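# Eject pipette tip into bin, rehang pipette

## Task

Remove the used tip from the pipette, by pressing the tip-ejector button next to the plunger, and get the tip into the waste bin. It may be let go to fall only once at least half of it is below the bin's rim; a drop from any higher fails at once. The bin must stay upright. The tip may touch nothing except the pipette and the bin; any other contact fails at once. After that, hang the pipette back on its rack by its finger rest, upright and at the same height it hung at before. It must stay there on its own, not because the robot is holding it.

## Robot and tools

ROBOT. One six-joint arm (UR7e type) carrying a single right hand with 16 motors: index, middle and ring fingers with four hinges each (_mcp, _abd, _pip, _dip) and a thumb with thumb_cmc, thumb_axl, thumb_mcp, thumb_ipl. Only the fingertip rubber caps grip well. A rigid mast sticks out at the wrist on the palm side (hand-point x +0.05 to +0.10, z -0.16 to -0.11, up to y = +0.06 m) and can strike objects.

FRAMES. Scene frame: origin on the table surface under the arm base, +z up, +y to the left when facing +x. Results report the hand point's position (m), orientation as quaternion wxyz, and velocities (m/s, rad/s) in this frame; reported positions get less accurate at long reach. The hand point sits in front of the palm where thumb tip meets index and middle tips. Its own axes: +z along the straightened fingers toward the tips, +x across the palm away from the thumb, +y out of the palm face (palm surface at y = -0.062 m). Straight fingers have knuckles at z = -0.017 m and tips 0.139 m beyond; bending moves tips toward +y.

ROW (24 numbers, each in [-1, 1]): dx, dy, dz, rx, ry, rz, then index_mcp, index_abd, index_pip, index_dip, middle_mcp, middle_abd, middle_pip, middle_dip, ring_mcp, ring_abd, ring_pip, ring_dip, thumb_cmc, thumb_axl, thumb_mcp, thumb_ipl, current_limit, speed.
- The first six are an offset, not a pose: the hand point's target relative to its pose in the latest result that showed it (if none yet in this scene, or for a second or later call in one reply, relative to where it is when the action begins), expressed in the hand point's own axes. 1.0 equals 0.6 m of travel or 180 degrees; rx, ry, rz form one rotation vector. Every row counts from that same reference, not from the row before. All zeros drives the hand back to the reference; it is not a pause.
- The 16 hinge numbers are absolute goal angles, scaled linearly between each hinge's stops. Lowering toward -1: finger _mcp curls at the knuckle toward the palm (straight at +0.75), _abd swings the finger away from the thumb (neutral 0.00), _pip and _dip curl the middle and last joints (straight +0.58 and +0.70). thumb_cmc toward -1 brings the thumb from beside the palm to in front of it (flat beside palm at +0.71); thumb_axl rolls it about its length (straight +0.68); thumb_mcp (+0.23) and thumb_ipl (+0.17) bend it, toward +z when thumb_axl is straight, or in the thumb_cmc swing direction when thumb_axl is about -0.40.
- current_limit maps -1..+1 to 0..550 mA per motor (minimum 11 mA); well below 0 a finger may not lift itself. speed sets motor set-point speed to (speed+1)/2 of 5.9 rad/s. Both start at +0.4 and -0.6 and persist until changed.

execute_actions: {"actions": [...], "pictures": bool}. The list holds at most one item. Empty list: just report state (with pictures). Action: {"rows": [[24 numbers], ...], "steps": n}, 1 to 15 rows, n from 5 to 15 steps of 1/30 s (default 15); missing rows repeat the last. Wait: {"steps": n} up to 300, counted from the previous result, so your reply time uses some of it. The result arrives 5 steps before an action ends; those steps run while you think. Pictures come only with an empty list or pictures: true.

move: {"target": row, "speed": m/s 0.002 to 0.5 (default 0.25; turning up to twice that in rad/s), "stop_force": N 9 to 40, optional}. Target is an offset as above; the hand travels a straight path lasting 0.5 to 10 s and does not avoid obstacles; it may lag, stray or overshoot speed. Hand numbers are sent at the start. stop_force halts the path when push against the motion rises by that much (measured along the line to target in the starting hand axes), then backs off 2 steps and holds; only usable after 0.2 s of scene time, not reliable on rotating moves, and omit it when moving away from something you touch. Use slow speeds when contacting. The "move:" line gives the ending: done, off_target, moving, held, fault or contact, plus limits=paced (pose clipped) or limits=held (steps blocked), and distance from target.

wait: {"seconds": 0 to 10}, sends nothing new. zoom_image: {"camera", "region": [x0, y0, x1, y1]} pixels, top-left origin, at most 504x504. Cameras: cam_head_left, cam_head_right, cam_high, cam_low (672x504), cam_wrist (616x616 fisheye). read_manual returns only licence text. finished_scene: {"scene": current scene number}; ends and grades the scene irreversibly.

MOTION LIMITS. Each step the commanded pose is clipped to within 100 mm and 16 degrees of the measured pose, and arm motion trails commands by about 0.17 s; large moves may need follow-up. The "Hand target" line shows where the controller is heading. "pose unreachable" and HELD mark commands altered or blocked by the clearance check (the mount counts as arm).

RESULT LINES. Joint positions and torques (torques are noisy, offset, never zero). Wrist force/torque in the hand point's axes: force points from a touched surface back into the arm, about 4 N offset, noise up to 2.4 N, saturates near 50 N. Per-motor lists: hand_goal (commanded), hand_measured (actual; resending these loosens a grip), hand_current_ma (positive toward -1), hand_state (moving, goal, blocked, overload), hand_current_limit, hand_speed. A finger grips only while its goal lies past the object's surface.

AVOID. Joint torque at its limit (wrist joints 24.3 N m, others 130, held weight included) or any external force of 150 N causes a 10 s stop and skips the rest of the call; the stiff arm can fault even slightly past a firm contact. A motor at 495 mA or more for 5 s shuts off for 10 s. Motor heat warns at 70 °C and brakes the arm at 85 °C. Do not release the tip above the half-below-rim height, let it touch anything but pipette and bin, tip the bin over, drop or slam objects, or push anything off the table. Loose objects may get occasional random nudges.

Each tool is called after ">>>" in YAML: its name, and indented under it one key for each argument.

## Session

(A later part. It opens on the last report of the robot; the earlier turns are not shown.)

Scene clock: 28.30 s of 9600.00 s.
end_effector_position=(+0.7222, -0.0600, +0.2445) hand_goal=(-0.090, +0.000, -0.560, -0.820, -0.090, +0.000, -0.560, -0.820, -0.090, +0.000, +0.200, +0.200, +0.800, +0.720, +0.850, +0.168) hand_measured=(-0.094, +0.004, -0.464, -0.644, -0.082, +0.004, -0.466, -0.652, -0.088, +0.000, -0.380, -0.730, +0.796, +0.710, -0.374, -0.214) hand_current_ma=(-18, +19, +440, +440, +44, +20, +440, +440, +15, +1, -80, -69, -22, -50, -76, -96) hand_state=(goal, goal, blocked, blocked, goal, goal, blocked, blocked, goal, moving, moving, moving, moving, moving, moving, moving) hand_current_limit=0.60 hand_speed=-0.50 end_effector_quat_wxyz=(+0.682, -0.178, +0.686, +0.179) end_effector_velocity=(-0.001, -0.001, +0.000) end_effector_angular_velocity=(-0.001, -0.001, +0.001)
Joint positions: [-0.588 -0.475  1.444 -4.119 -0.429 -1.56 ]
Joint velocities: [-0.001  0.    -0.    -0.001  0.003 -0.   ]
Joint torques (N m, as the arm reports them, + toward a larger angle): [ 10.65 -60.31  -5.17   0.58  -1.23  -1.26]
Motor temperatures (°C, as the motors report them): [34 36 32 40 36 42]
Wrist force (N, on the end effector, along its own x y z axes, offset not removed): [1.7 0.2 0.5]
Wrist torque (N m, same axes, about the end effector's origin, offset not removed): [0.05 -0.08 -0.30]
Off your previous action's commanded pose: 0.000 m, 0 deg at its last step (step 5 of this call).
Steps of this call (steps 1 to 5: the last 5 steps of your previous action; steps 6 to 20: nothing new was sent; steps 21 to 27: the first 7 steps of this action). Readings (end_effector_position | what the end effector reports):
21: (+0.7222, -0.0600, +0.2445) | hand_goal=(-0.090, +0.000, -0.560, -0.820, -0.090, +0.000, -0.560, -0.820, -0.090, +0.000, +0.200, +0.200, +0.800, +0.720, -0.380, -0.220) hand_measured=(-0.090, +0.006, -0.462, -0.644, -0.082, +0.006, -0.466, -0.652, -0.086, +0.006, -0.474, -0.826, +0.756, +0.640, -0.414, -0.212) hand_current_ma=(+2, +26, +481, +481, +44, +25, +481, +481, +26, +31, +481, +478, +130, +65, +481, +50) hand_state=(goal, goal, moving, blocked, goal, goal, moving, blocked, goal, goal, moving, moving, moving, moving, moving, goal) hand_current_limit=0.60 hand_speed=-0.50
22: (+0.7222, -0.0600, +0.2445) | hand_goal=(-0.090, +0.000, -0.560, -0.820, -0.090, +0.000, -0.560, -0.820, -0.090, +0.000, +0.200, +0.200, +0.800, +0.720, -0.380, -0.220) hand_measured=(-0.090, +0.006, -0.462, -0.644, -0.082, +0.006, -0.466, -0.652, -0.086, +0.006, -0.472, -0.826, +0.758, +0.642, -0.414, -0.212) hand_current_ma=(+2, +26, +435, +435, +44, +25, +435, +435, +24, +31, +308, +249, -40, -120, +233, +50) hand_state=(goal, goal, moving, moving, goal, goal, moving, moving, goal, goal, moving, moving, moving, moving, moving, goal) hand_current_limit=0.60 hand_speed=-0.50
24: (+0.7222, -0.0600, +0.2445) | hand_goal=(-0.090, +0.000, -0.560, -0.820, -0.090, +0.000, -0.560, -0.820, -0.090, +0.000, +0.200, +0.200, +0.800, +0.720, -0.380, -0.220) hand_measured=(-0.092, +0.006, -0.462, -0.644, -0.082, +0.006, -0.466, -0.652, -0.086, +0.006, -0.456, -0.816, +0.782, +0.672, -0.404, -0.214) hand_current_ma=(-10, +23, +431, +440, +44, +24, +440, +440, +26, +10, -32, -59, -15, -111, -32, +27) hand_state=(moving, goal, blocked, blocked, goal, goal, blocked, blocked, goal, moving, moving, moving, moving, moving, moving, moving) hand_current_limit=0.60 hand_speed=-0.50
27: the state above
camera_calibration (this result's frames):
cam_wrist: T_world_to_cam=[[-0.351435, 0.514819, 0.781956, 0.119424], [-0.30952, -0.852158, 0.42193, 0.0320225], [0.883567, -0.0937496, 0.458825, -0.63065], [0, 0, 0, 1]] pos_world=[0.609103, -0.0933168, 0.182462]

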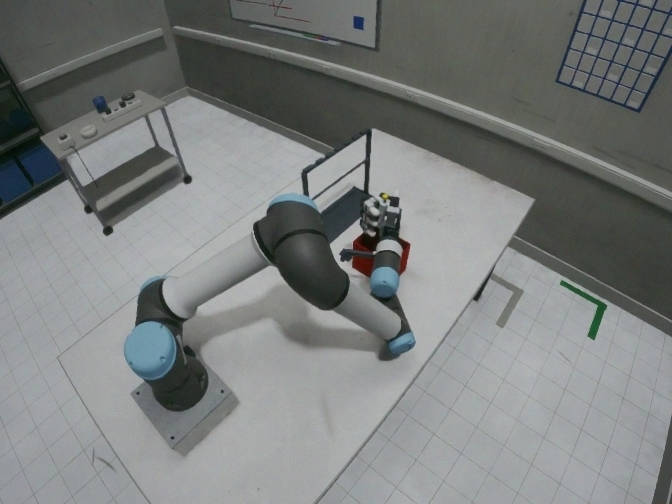

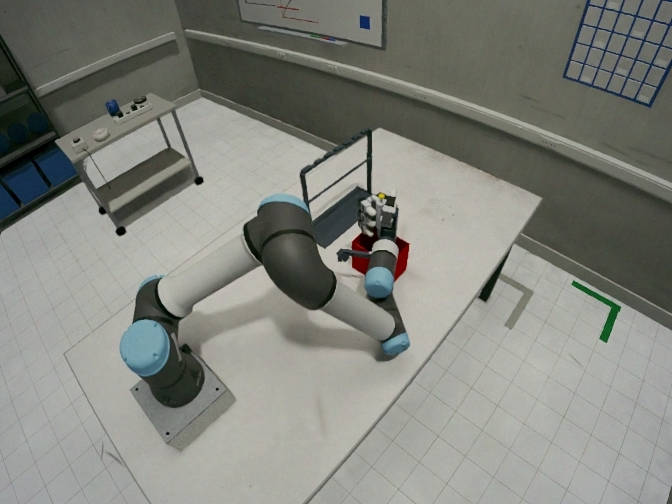

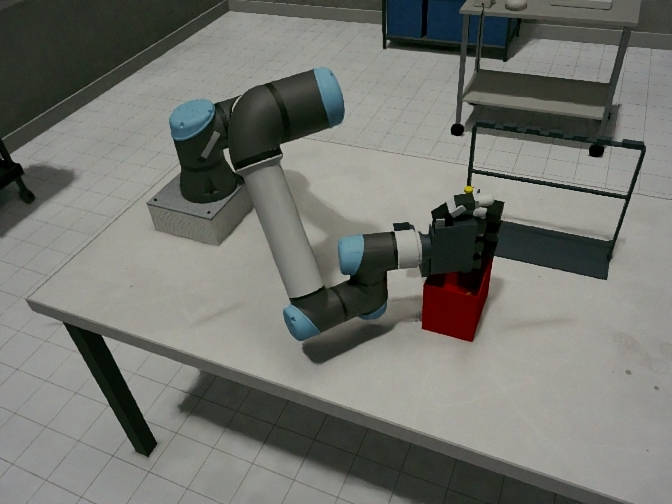

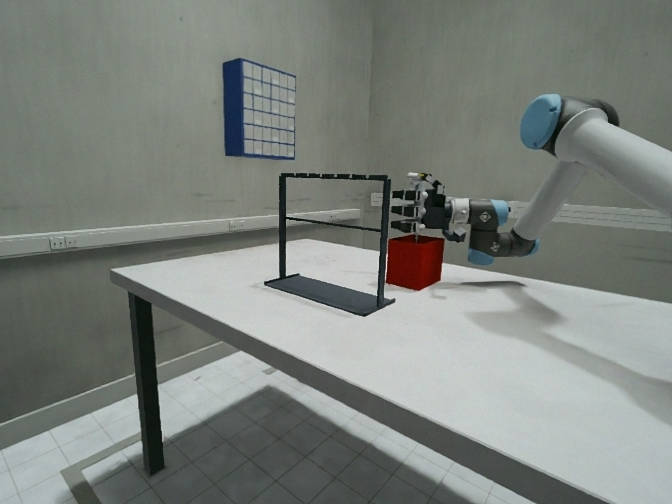

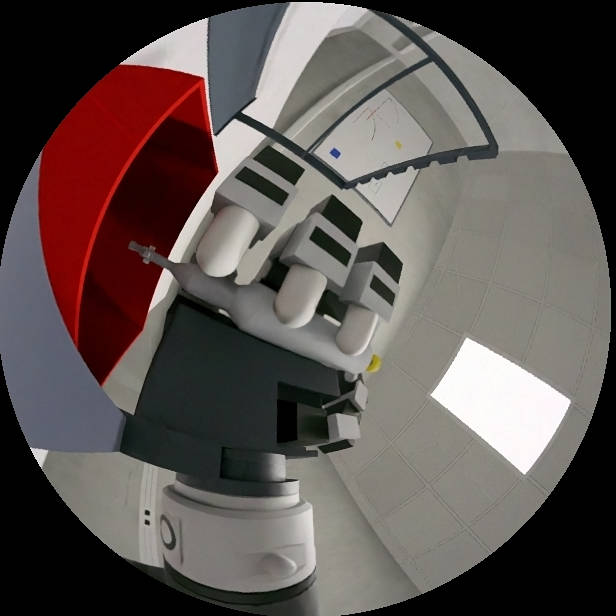

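>>> execute_actions:
  actions: []

Scene clock: 29.00 s of 9600.00 s.
end_effector_position=(+0.7222, -0.0600, +0.2445) hand_goal=(-0.090, +0.000, -0.560, -0.820, -0.090, +0.000, -0.560, -0.820, -0.090, +0.000, +0.200, +0.200, +0.800, +0.720, +0.850, +0.168) hand_measured=(-0.094, +0.004, -0.466, -0.644, -0.082, +0.004, -0.466, -0.652, -0.088, -0.002, +0.196, +0.122, +0.800, +0.718, +0.244, +0.166) hand_current_ma=(-20, +19, +440, +440, +44, +19, +440, +440, +15, -9, -16, -68, -5, -13, -64, -15) hand_state=(goal, goal, blocked, blocked, goal, goal, blocked, blocked, goal, goal, goal, moving, goal, goal, moving, goal) hand_current_limit=0.60 hand_speed=-0.50 end_effector_quat_wxyz=(+0.682, -0.178, +0.686, +0.179) end_effector_velocity=(-0.000, -0.000, -0.000) end_effector_angular_velocity=(-0.000, -0.000, +0.001)
Joint positions: [-0.588 -0.475  1.444 -4.119 -0.429 -1.56 ]
Joint velocities: [-0.001  0.     0.    -0.001  0.001  0.   ]
Joint torques (N m, as the arm reports them, + toward a larger angle): [ 10.44 -61.12  -5.09   0.78  -1.41  -1.13]
Motor temperatures (°C, as the motors report them): [34 36 32 40 36 42]
Wrist force (N, on the end effector, along its own x y z axes, offset not removed): [-5.9 -1.1 1.7]
Wrist torque (N m, same axes, about the end effector's origin, offset not removed): [-0.42 0.87 -0.68]
Hand target: +0.722, -0.060, +0.245; +0.682, -0.178, +0.686, +0.179
Off the commanded pose: 0.000 m, 0 deg.
Kept back: nothing.
Steps of this call (steps 1 to 5: the last 5 steps of your previous action; steps 6 to 21: nothing new was sent). Readings (end_effector_position | what the end effector reports):
1: (+0.7222, -0.0600, +0.2445) | hand_goal=(-0.090, +0.000, -0.560, -0.820, -0.090, +0.000, -0.560, -0.820, -0.090, +0.000, +0.200, +0.200, +0.800, +0.720, +0.850, +0.168) hand_measured=(-0.094, +0.004, -0.466, -0.644, -0.082, +0.004, -0.466, -0.652, -0.088, +0.000, -0.342, -0.692, +0.796, +0.712, -0.354, -0.196) hand_current_ma=(-22, +18, +437, +440, +44, +18, +440, +440, +15, +0, -79, -68, -14, -34, -81, -88) hand_state=(goal, goal, blocked, blocked, goal, goal, blocked, blocked, goal, goal, moving, moving, moving, moving, moving, moving) hand_current_limit=0.60 hand_speed=-0.50
2: (+0.7222, -0.0600, +0.2445) | hand_goal=(-0.090, +0.000, -0.560, -0.820, -0.090, +0.000, -0.560, -0.820, -0.090, +0.000, +0.200, +0.200, +0.800, +0.720, +0.850, +0.168) hand_measured=(-0.094, +0.004, -0.466, -0.644, -0.082, +0.004, -0.466, -0.652, -0.088, +0.000, -0.302, -0.652, +0.798, +0.714, -0.330, -0.172) hand_current_ma=(-20, +18, +440, +440, +44, +18, +440, +440, +15, +0, -78, -68, -6, -13, -137, -96) hand_state=(goal, goal, blocked, blocked, goal, goal, blocked, blocked, goal, goal, moving, moving, moving, moving, moving, moving) hand_current_limit=0.60 hand_speed=-0.50
4: (+0.7222, -0.0600, +0.2445) | hand_goal=(-0.090, +0.000, -0.560, -0.820, -0.090, +0.000, -0.560, -0.820, -0.090, +0.000, +0.200, +0.200, +0.800, +0.720, +0.850, +0.168) hand_measured=(-0.094, +0.004, -0.466, -0.644, -0.082, +0.004, -0.466, -0.652, -0.088, +0.000, -0.220, -0.570, +0.798, +0.718, -0.276, -0.114) hand_current_ma=(-20, +19, +440, +440, +44, +19, +440, +440, +15, -2, -78, -68, -5, -12, -121, -90) hand_state=(goal, goal, blocked, blocked, goal, goal, blocked, blocked, goal, goal, moving, moving, goal, moving, moving, moving) hand_current_limit=0.60 hand_speed=-0.50
8: (+0.7222, -0.0600, +0.2445) | hand_goal=(-0.090, +0.000, -0.560, -0.820, -0.090, +0.000, -0.560, -0.820, -0.090, +0.000, +0.200, +0.200, +0.800, +0.720, +0.850, +0.168) hand_measured=(-0.094, +0.004, -0.466, -0.644, -0.082, +0.004, -0.466, -0.652, -0.088, +0.000, -0.056, -0.408, +0.800, +0.718, -0.162, +0.008) hand_current_ma=(-20, +19, +440, +440, +44, +19, +440, +440, +15, -4, -78, -68, -5, -13, -111, -85) hand_state=(goal, goal, blocked, blocked, goal, goal, blocked, blocked, goal, goal, moving, moving, goal, goal, moving, moving) hand_current_limit=0.60 hand_speed=-0.50
21: the state above
camera_calibration (this result's frames):
cam_wrist: T_world_to_cam=[[-0.351435, 0.514819, 0.781956, 0.119424], [-0.30952, -0.852158, 0.42193, 0.0320225], [0.883567, -0.0937496, 0.458825, -0.63065], [0, 0, 0, 1]] pos_world=[0.609103, -0.0933168, 0.182462]

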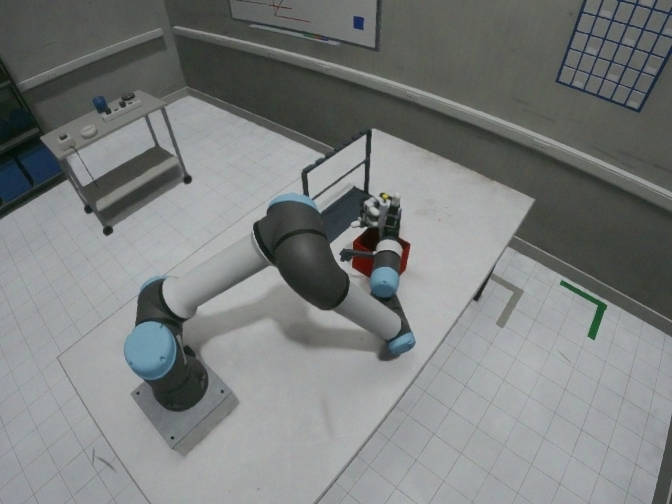

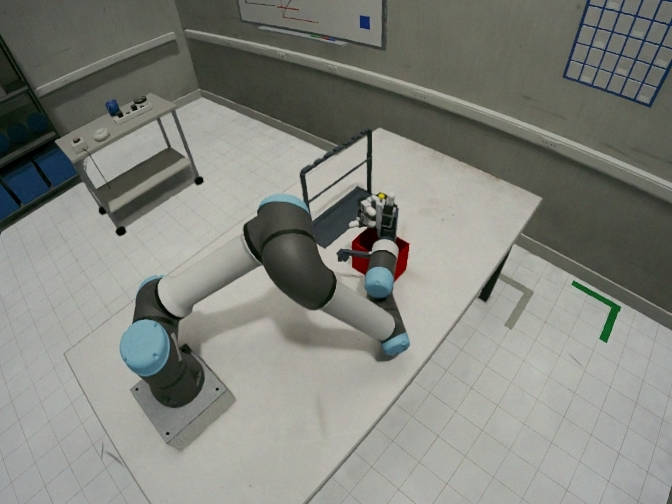

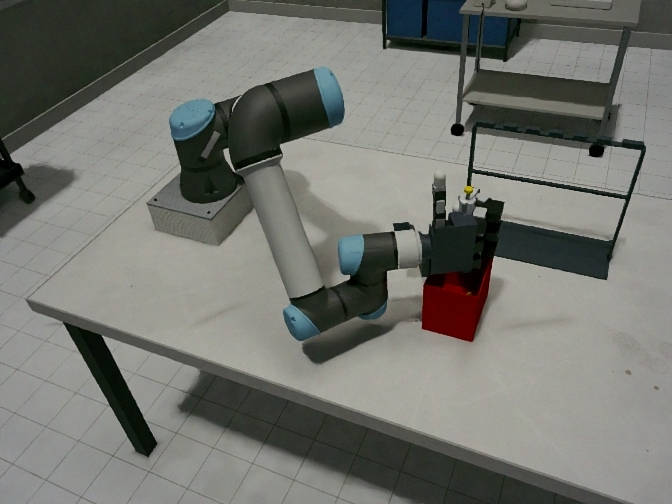

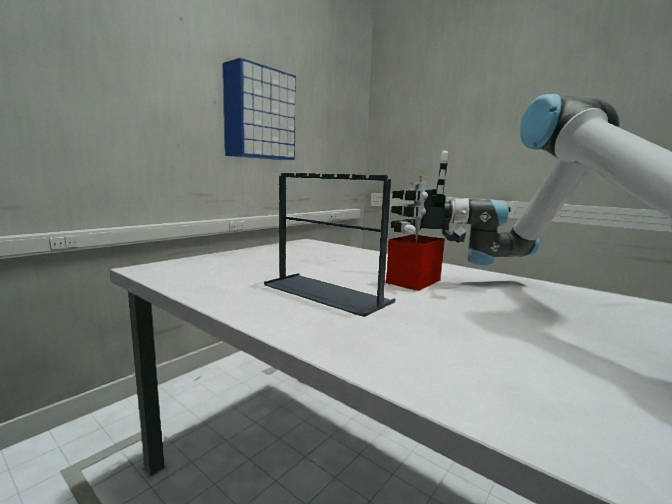

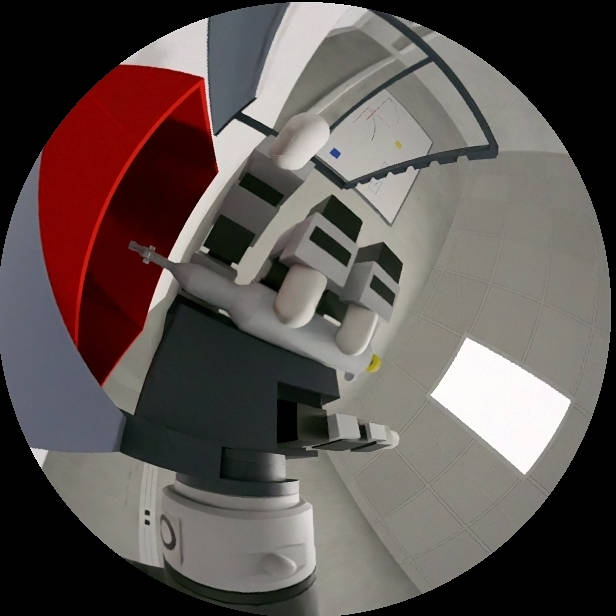

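>>> move:
  target: [-0.05,0,0,0,0,0,-0.09,0,-0.56,-0.82,-0.09,0,-0.56,-0.82,0.98,0,0.97,0.97,0.714,0.678,0.85,0.168,0.6,-0.5]
  speed: 0.06

Scene clock: 31.03 s of 9600.00 s.
end_effector_position=(+0.7223, -0.0599, +0.2745) hand_goal=(-0.090, +0.000, -0.560, -0.820, -0.090, +0.000, -0.560, -0.820, +0.980, +0.000, +0.970, +0.970, +0.714, +0.678, +0.850, +0.168) hand_measured=(-0.094, +0.004, -0.466, -0.644, -0.082, +0.004, -0.466, -0.652, +0.978, -0.002, +0.968, +0.968, +0.718, +0.680, +0.852, +0.168) hand_current_ma=(-20, +18, +440, +440, +44, +18, +440, +440, -13, -12, -14, -14, +20, +16, +19, -4) hand_state=(goal, goal, blocked, blocked, goal, goal, blocked, blocked, goal, goal, goal, goal, goal, goal, goal, goal) hand_current_limit=0.60 hand_speed=-0.50 end_effector_quat_wxyz=(+0.682, -0.178, +0.686, +0.179) end_effector_velocity=(+0.000, -0.000, -0.000) end_effector_angular_velocity=(+0.000, +0.001, -0.000)
Joint positions: [-0.588 -0.533  1.465 -4.081 -0.429 -1.56 ]
Joint velocities: [-0.    -0.     0.     0.001 -0.    -0.   ]
Joint torques (N m, as the arm reports them, + toward a larger angle): [-13.24 -61.53  -2.59   0.94   1.34  -1.65]
Motor temperatures (°C, as the motors report them): [34 36 32 40 36 42]
Wrist force (N, on the end effector, along its own x y z axes, offset not removed): [-2.7 -2.7 1.8]
Wrist torque (N m, same axes, about the end effector's origin, offset not removed): [-0.41 0.42 -0.38]
Hand target: +0.722, -0.060, +0.275; +0.682, -0.178, +0.686, +0.179
Off the commanded pose: 0.000 m, 0 deg.
Kept back: nothing.
move: done
camera_calibration (this result's frames):
cam_wrist: T_world_to_cam=[[-0.351437, 0.514815, 0.781957, 0.0960151], [-0.309518, -0.85216, 0.421927, 0.0194388], [0.883567, -0.0937485, 0.458825, -0.644525], [0, 0, 0, 1]] pos_world=[0.609241, -0.0932884, 0.212443]

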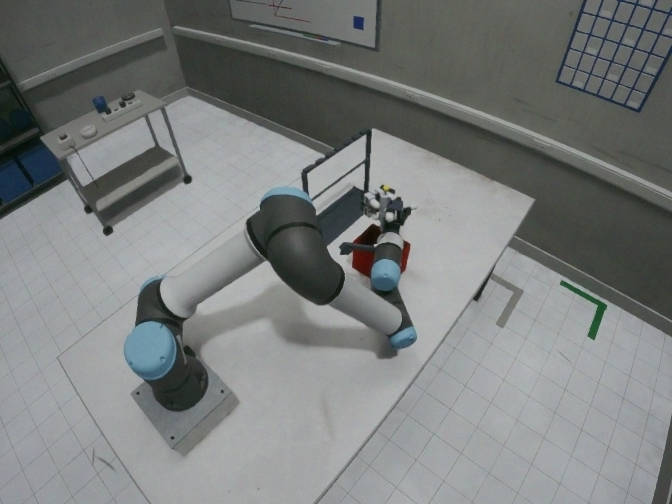

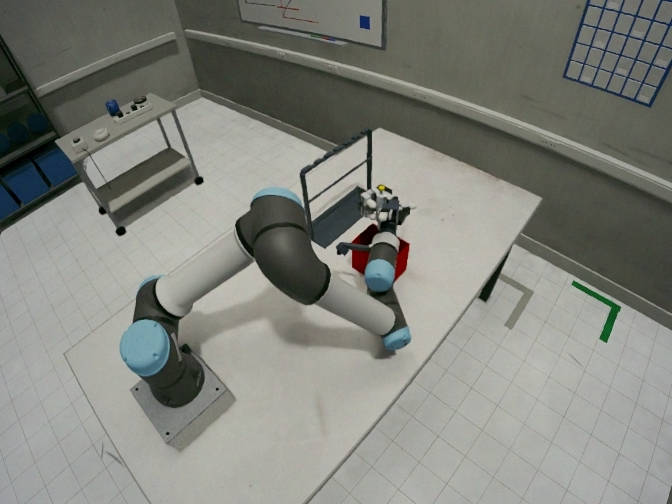

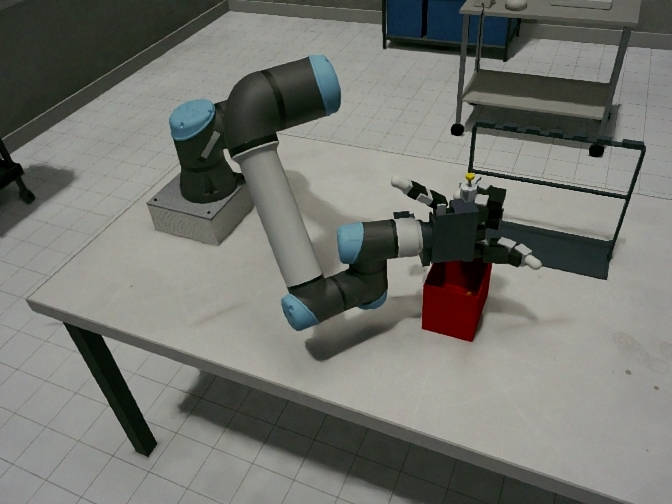

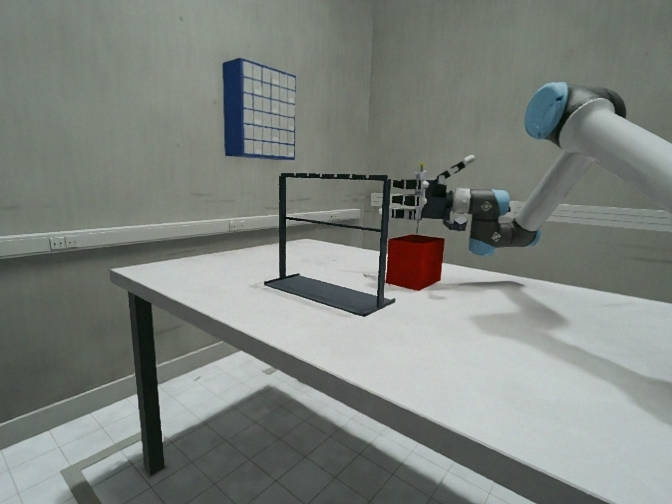

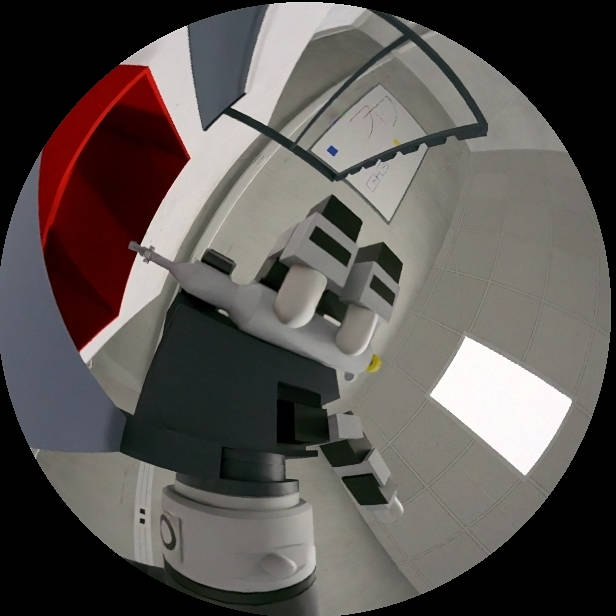

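>>> move:
  target: [0.015,0.2479,0.1374,0,0,0,-0.09,0,-0.56,-0.82,-0.09,0,-0.56,-0.82,0.98,0,0.97,0.97,0.714,0.678,0.85,0.168,0.6,-0.5]
  speed: 0.12

>>> move:
  target: [0,0.0583,0.0323,0,0,0,-0.09,0,-0.56,-0.82,-0.09,0,-0.56,-0.82,0.98,-0.9,0.97,0.97,0.714,0.678,0.85,0.168,0.6,-0.5]
  speed: 0.04

Scene clock: 33.43 s of 9600.00 s.
end_effector_position=(+0.7218, +0.1099, +0.2653) hand_goal=(-0.090, +0.000, -0.560, -0.820, -0.090, +0.000, -0.560, -0.820, +0.980, +0.000, +0.970, +0.970, +0.714, +0.678, +0.850, +0.168) hand_measured=(-0.094, +0.004, -0.466, -0.644, -0.082, +0.004, -0.466, -0.652, +0.978, -0.002, +0.968, +0.968, +0.718, +0.680, +0.852, +0.168) hand_current_ma=(-20, +18, +440, +440, +44, +18, +440, +440, -10, -12, -14, -14, +16, +14, +19, -4) hand_state=(goal, goal, blocked, blocked, goal, goal, blocked, blocked, goal, goal, goal, goal, goal, goal, goal, goal) hand_current_limit=0.60 hand_speed=-0.50 end_effector_quat_wxyz=(+0.682, -0.178, +0.686, +0.178) end_effector_velocity=(+0.000, +0.002, -0.000) end_effector_angular_velocity=(+0.000, +0.001, -0.001)
Joint positions: [-0.329 -0.579  1.627 -4.195 -0.688 -1.564]
Joint velocities: [ 0.004  0.     0.001  0.001 -0.005 -0.   ]
Joint torques (N m, as the arm reports them, + toward a larger angle): [ 11.52 -44.    -1.56  -3.09  -1.5   -1.67]
Motor temperatures (°C, as the motors report them): [34 36 32 40 36 42]
Wrist force (N, on the end effector, along its own x y z axes, offset not removed): [0.5 0.0 5.8]
Wrist torque (N m, same axes, about the end effector's origin, offset not removed): [-0.51 -0.01 0.07]
Hand target: +0.722, +0.110, +0.265; +0.682, -0.178, +0.686, +0.179
Off the commanded pose: 0.000 m, 0 deg.
Kept back: nothing.
move: done
camera_calibration (this result's frames):
cam_wrist: T_world_to_cam=[[-0.351333, 0.515225, 0.781734, 0.0155555], [-0.309446, -0.85194, 0.422423, 0.16774], [0.883634, -0.0934929, 0.458749, -0.623999], [0, 0, 0, 1]] pos_world=[0.608758, 0.0765505, 0.203241]

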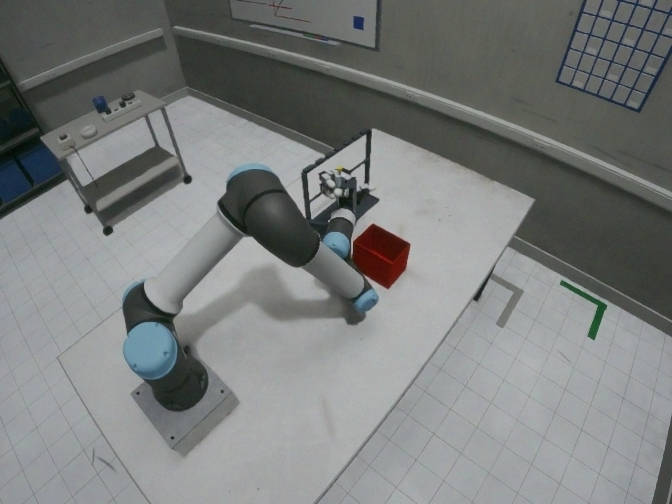

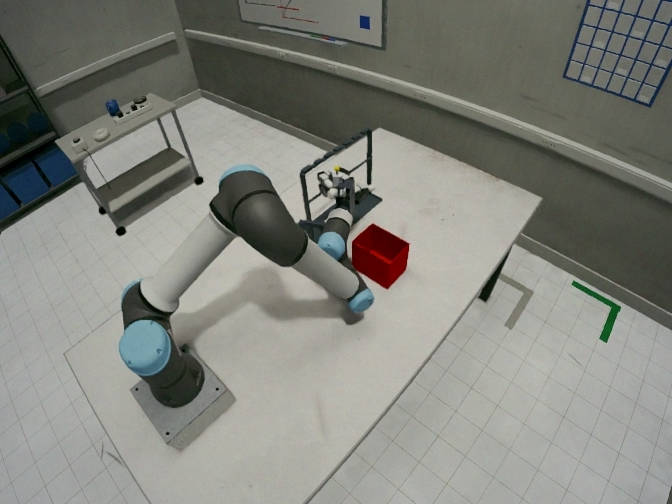

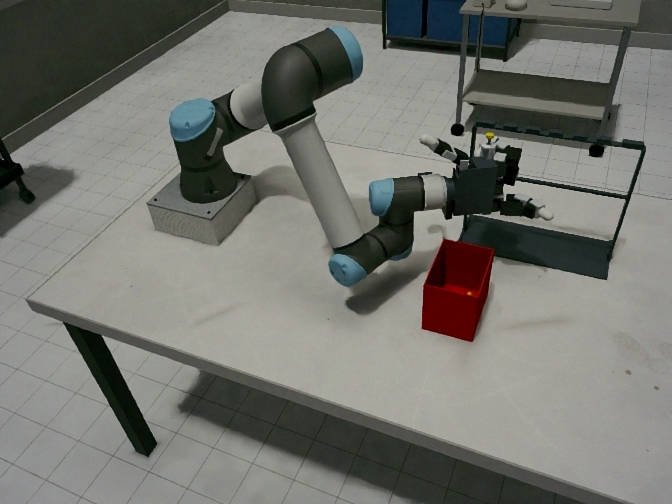

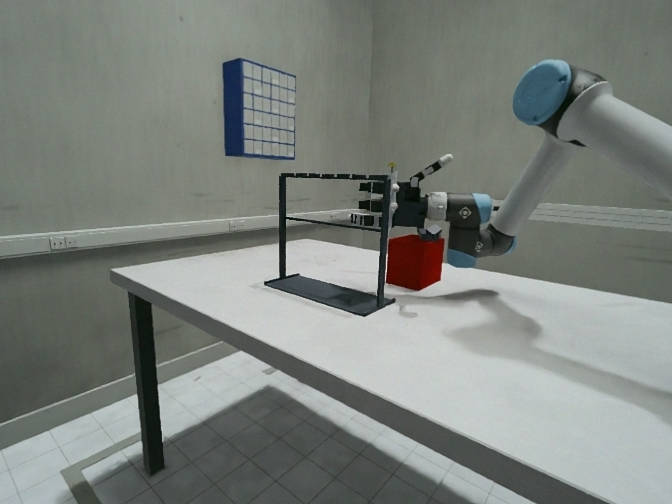

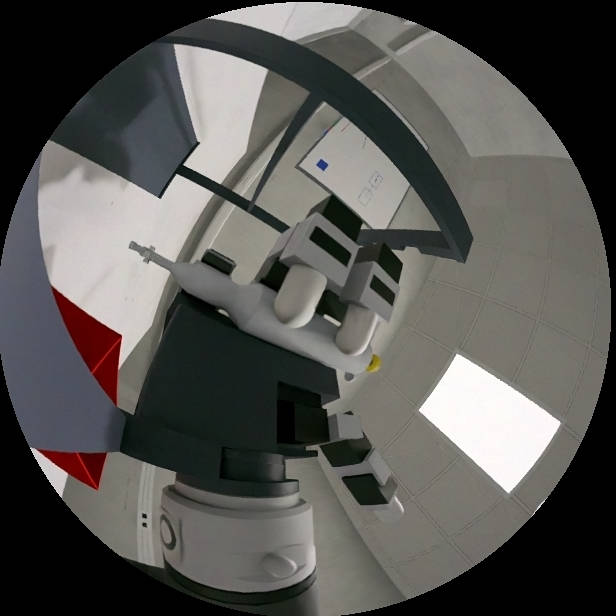

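Scene clock: 34.80 s of 9600.00 s.
end_effector_position=(+0.7217, +0.1497, +0.2652) hand_goal=(-0.090, +0.000, -0.560, -0.820, -0.090, +0.000, -0.560, -0.820, +0.980, -0.900, +0.970, +0.970, +0.714, +0.678, +0.850, +0.168) hand_measured=(-0.094, +0.004, -0.466, -0.644, -0.082, +0.004, -0.466, -0.652, +0.978, -0.900, +0.968, +0.968, +0.718, +0.680, +0.852, +0.168) hand_current_ma=(-20, +18, +440, +440, +44, +18, +440, +440, -10, +0, -14, -14, +16, +14, +19, -4) hand_state=(goal, goal, blocked, blocked, goal, goal, blocked, blocked, goal, goal, goal, goal, goal, goal, goal, goal) hand_current_limit=0.60 hand_speed=-0.50 end_effector_quat_wxyz=(+0.682, -0.178, +0.686, +0.178) end_effector_velocity=(-0.000, +0.002, -0.000) end_effector_angular_velocity=(+0.000, +0.000, +0.001)
Joint positions: [-0.261 -0.584  1.642 -4.203 -0.756 -1.565]
Joint velocities: [ 0.003 -0.     0.001 -0.    -0.002  0.   ]
Joint torques (N m, as the arm reports them, + toward a larger angle): [ 11.03 -57.57  -1.29  -3.22  -1.23  -1.61]
Motor temperatures (°C, as the motors report them): [34 36 32 40 36 42]
Wrist force (N, on the end effector, along its own x y z axes, offset not removed): [0.4 -3.8 1.3]
Wrist torque (N m, same axes, about the end effector's origin, offset not removed): [-0.69 -0.19 -0.34]
Hand target: +0.722, +0.150, +0.265; +0.682, -0.178, +0.686, +0.178
Off the commanded pose: 0.000 m, 0 deg.
Kept back: nothing.
move: done
camera_calibration (this result's frames):
cam_wrist: T_world_to_cam=[[-0.3513, 0.51533, 0.78168, -0.00495023], [-0.309419, -0.851884, 0.422555, 0.201605], [0.883656, -0.0934234, 0.45872, -0.620157], [0, 0, 0, 1]] pos_world=[0.608647, 0.116358, 0.203159]

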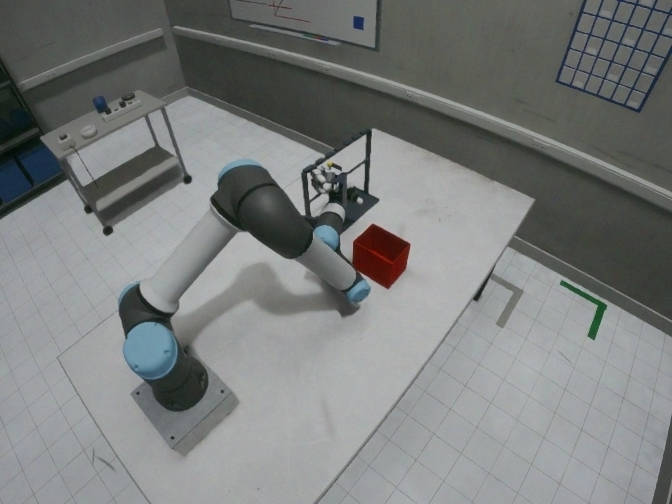

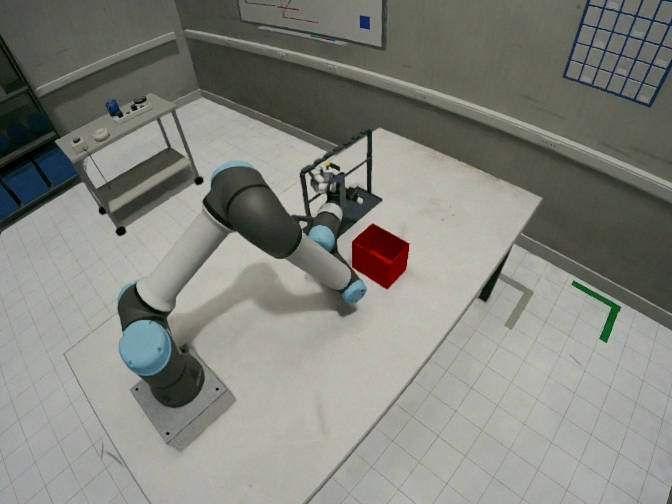

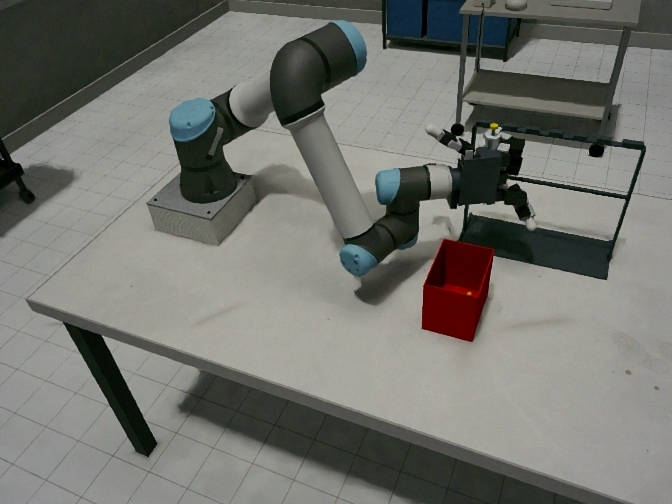

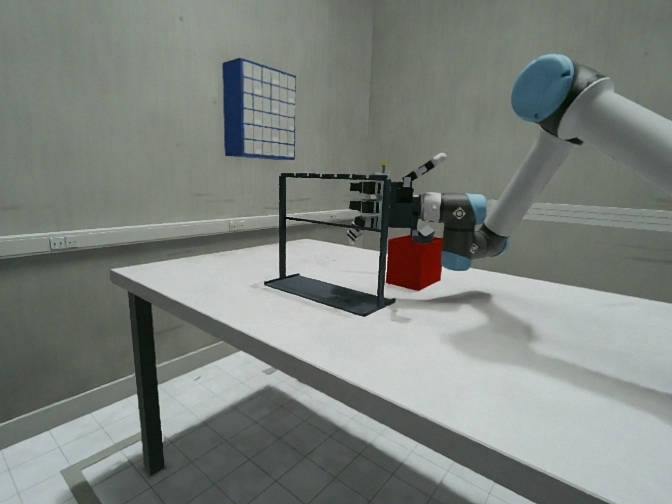

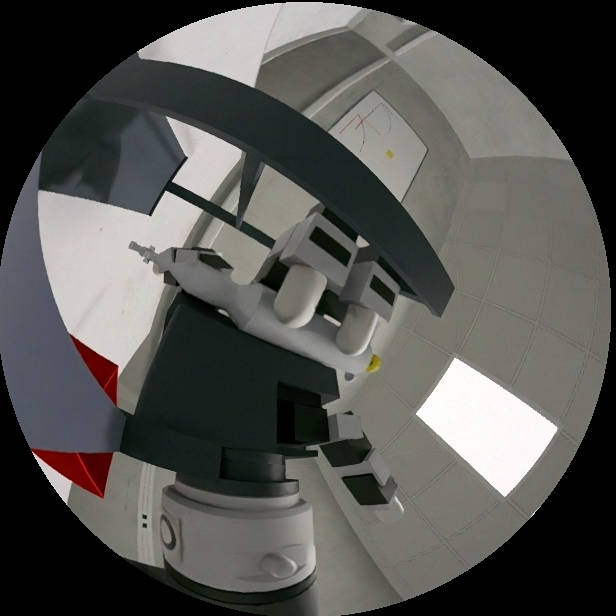

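>>> zoom_image:
  camera: "cam_low"
  region: [340, 155, 400, 200]

>>> zoom_image:
  camera: "cam_high"
  region: [460, 110, 540, 170]

>>> zoom_image:
  camera: "cam_head_left"
  region: [295, 145, 355, 195]

Region (340, 155, 400, 200) of cam_low's 672x504 image, scaled by 8.400, with more detail than that image has; it fills the top 378 rows of this view, and the rest is white.

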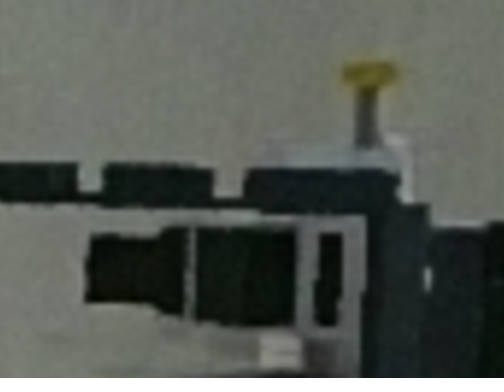

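Region (460, 110, 540, 170) of cam_high's 672x504 image, scaled by 6.300, with more detail than that image has; it fills the top 378 rows of this view, and the rest is white.

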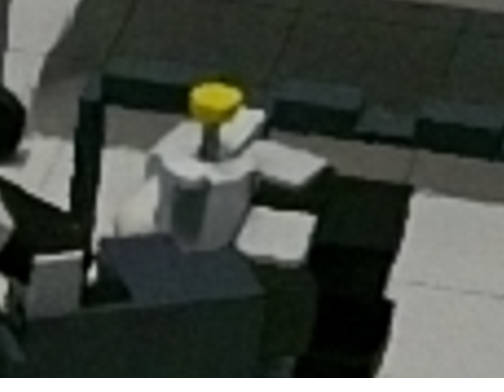

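Region (295, 145, 355, 195) of cam_head_left's 672x504 image, scaled by 8.400, with more detail than that image has.

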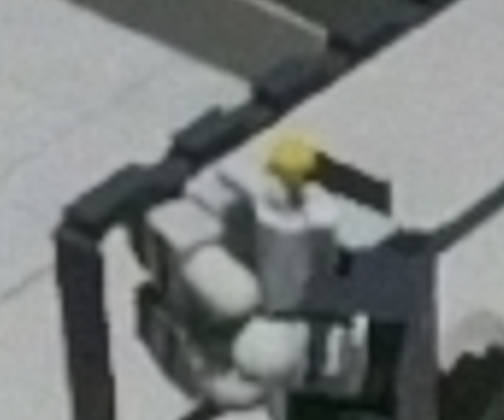

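>>> move:
  target: [0,0.0292,0.0162,0,0,0,-0.09,0,-0.56,-0.82,-0.09,0,-0.56,-0.82,0.98,-0.9,0.97,0.97,0.714,0.678,0.85,0.168,0.6,-0.5]
  speed: 0.02

>>> zoom_image:
  camera: "cam_low"
  region: [340, 155, 400, 200]

>>> zoom_image:
  camera: "cam_high"
  region: [460, 110, 540, 170]

>>> zoom_image:
  camera: "cam_head_left"
  region: [295, 145, 355, 195]

Scene clock: 36.70 s of 9600.00 s.
end_effector_position=(+0.7217, +0.1696, +0.2651) hand_goal=(-0.090, +0.000, -0.560, -0.820, -0.090, +0.000, -0.560, -0.820, +0.980, -0.900, +0.970, +0.970, +0.714, +0.678, +0.850, +0.168) hand_measured=(-0.094, +0.004, -0.466, -0.644, -0.082, +0.004, -0.466, -0.652, +0.978, -0.900, +0.968, +0.968, +0.718, +0.680, +0.852, +0.168) hand_current_ma=(-20, +18, +440, +440, +44, +18, +440, +440, -10, +0, -14, -14, +16, +14, +19, -4) hand_state=(goal, goal, blocked, blocked, goal, goal, blocked, blocked, goal, goal, goal, goal, goal, goal, goal, goal) hand_current_limit=0.60 hand_speed=-0.50 end_effector_quat_wxyz=(+0.682, -0.178, +0.686, +0.178) end_effector_velocity=(+0.000, +0.002, -0.000) end_effector_angular_velocity=(-0.000, +0.000, -0.001)
Joint positions: [-0.226 -0.586  1.645 -4.205 -0.791 -1.565]
Joint velocities: [ 0.003 -0.     0.    -0.    -0.004 -0.   ]
Joint torques (N m, as the arm reports them, + toward a larger angle): [ 11.67 -58.73  -1.84  -3.22  -0.99  -1.62]
Motor temperatures (°C, as the motors report them): [34 36 32 40 36 42]
Wrist force (N, on the end effector, along its own x y z axes, offset not removed): [0.3 3.9 5.6]
Wrist torque (N m, same axes, about the end effector's origin, offset not removed): [-0.16 -0.18 0.12]
Hand target: +0.722, +0.170, +0.265; +0.682, -0.178, +0.686, +0.178
Off the commanded pose: 0.000 m, 0 deg.
Kept back: nothing.
move: done
camera_calibration (this result's frames):
cam_wrist: T_world_to_cam=[[-0.351286, 0.515383, 0.781651, -0.0151752], [-0.309404, -0.851857, 0.422622, 0.218501], [0.883667, -0.0933847, 0.458707, -0.618253], [0, 0, 0, 1]] pos_world=[0.608604, 0.136217, 0.203115]

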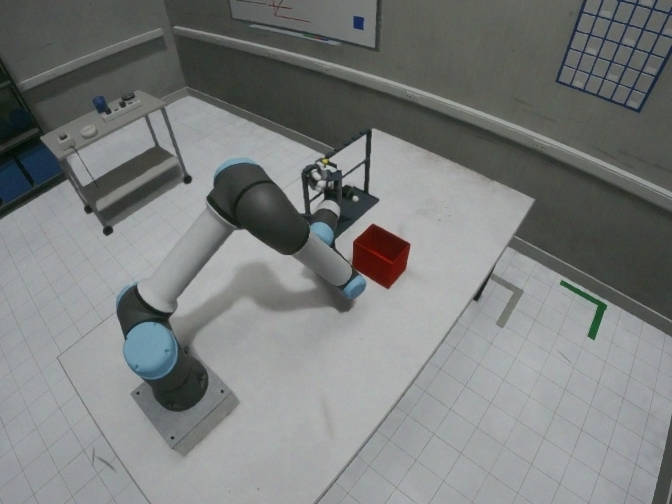

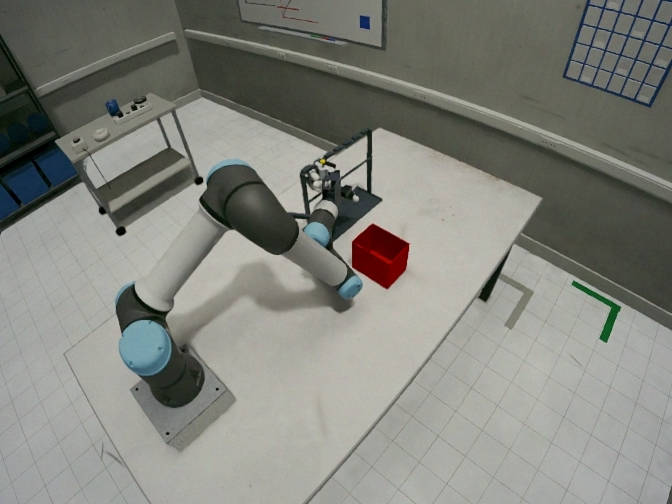

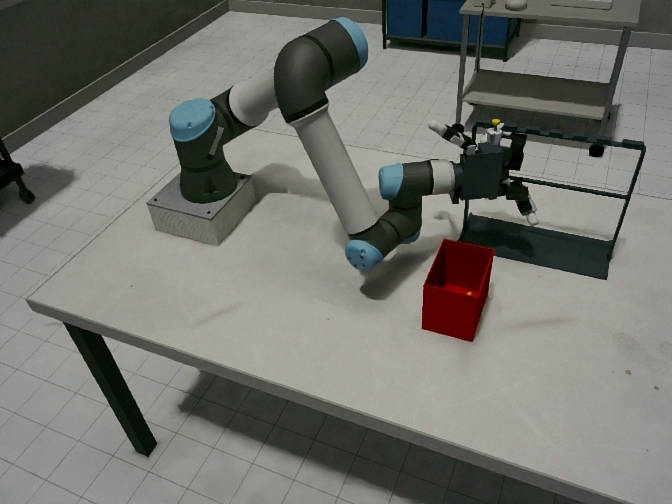

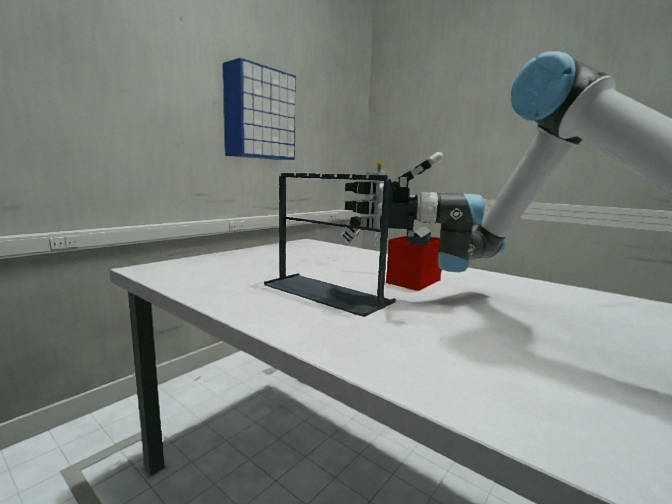

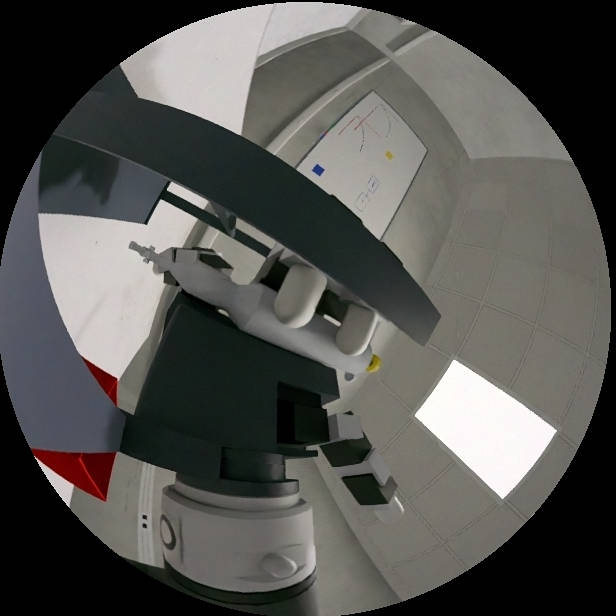

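Region (340, 155, 400, 200) of cam_low's 672x504 image, scaled by 8.400, with more detail than that image has; it fills the top 378 rows of this view, and the rest is white.

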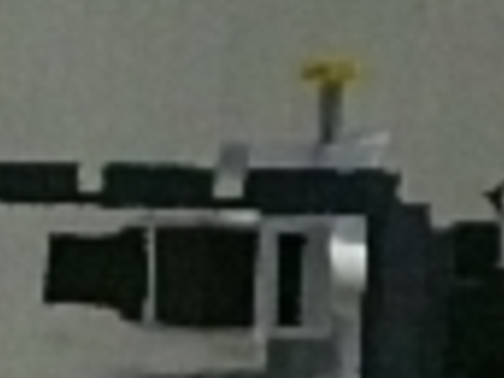

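Region (460, 110, 540, 170) of cam_high's 672x504 image, scaled by 6.300, with more detail than that image has; it fills the top 378 rows of this view, and the rest is white.

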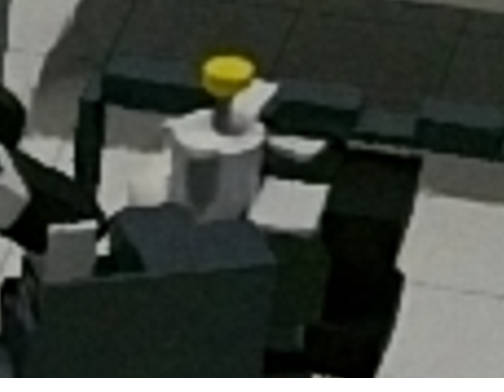

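Region (295, 145, 355, 195) of cam_head_left's 672x504 image, scaled by 8.400, with more detail than that image has.

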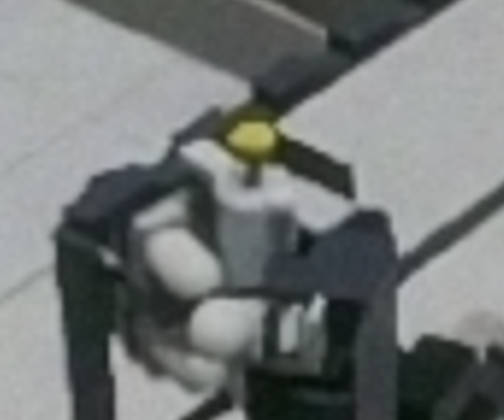

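>>> zoom_image:
  camera: "cam_high"
  region: [475, 112, 525, 145]

>>> zoom_image:
  camera: "cam_head_right"
  region: [298, 150, 343, 185]

>>> zoom_image:
  camera: "cam_low"
  region: [352, 160, 392, 186]

Region (475, 112, 525, 145) of cam_high's 672x504 image, scaled by 10.080, with more detail than that image has; it fills the top 333 rows of this view, and the rest is white.

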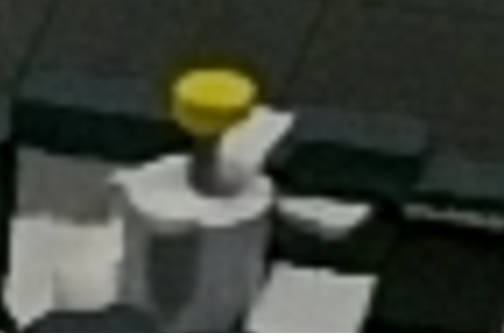

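Region (298, 150, 343, 185) of cam_head_right's 672x504 image, scaled by 11.200, with more detail than that image has.

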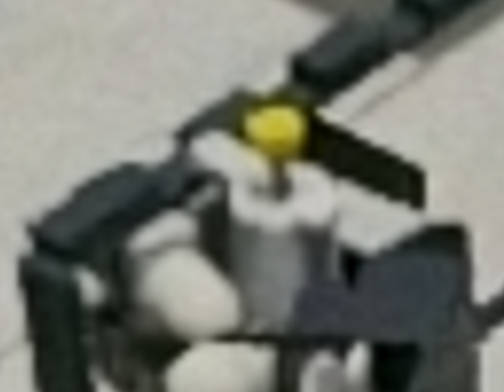

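Region (352, 160, 392, 186) of cam_low's 672x504 image, scaled by 12.600, with more detail than that image has; it fills the top 328 rows of this view, and the rest is white.

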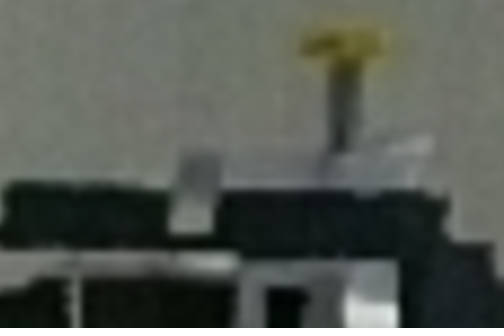

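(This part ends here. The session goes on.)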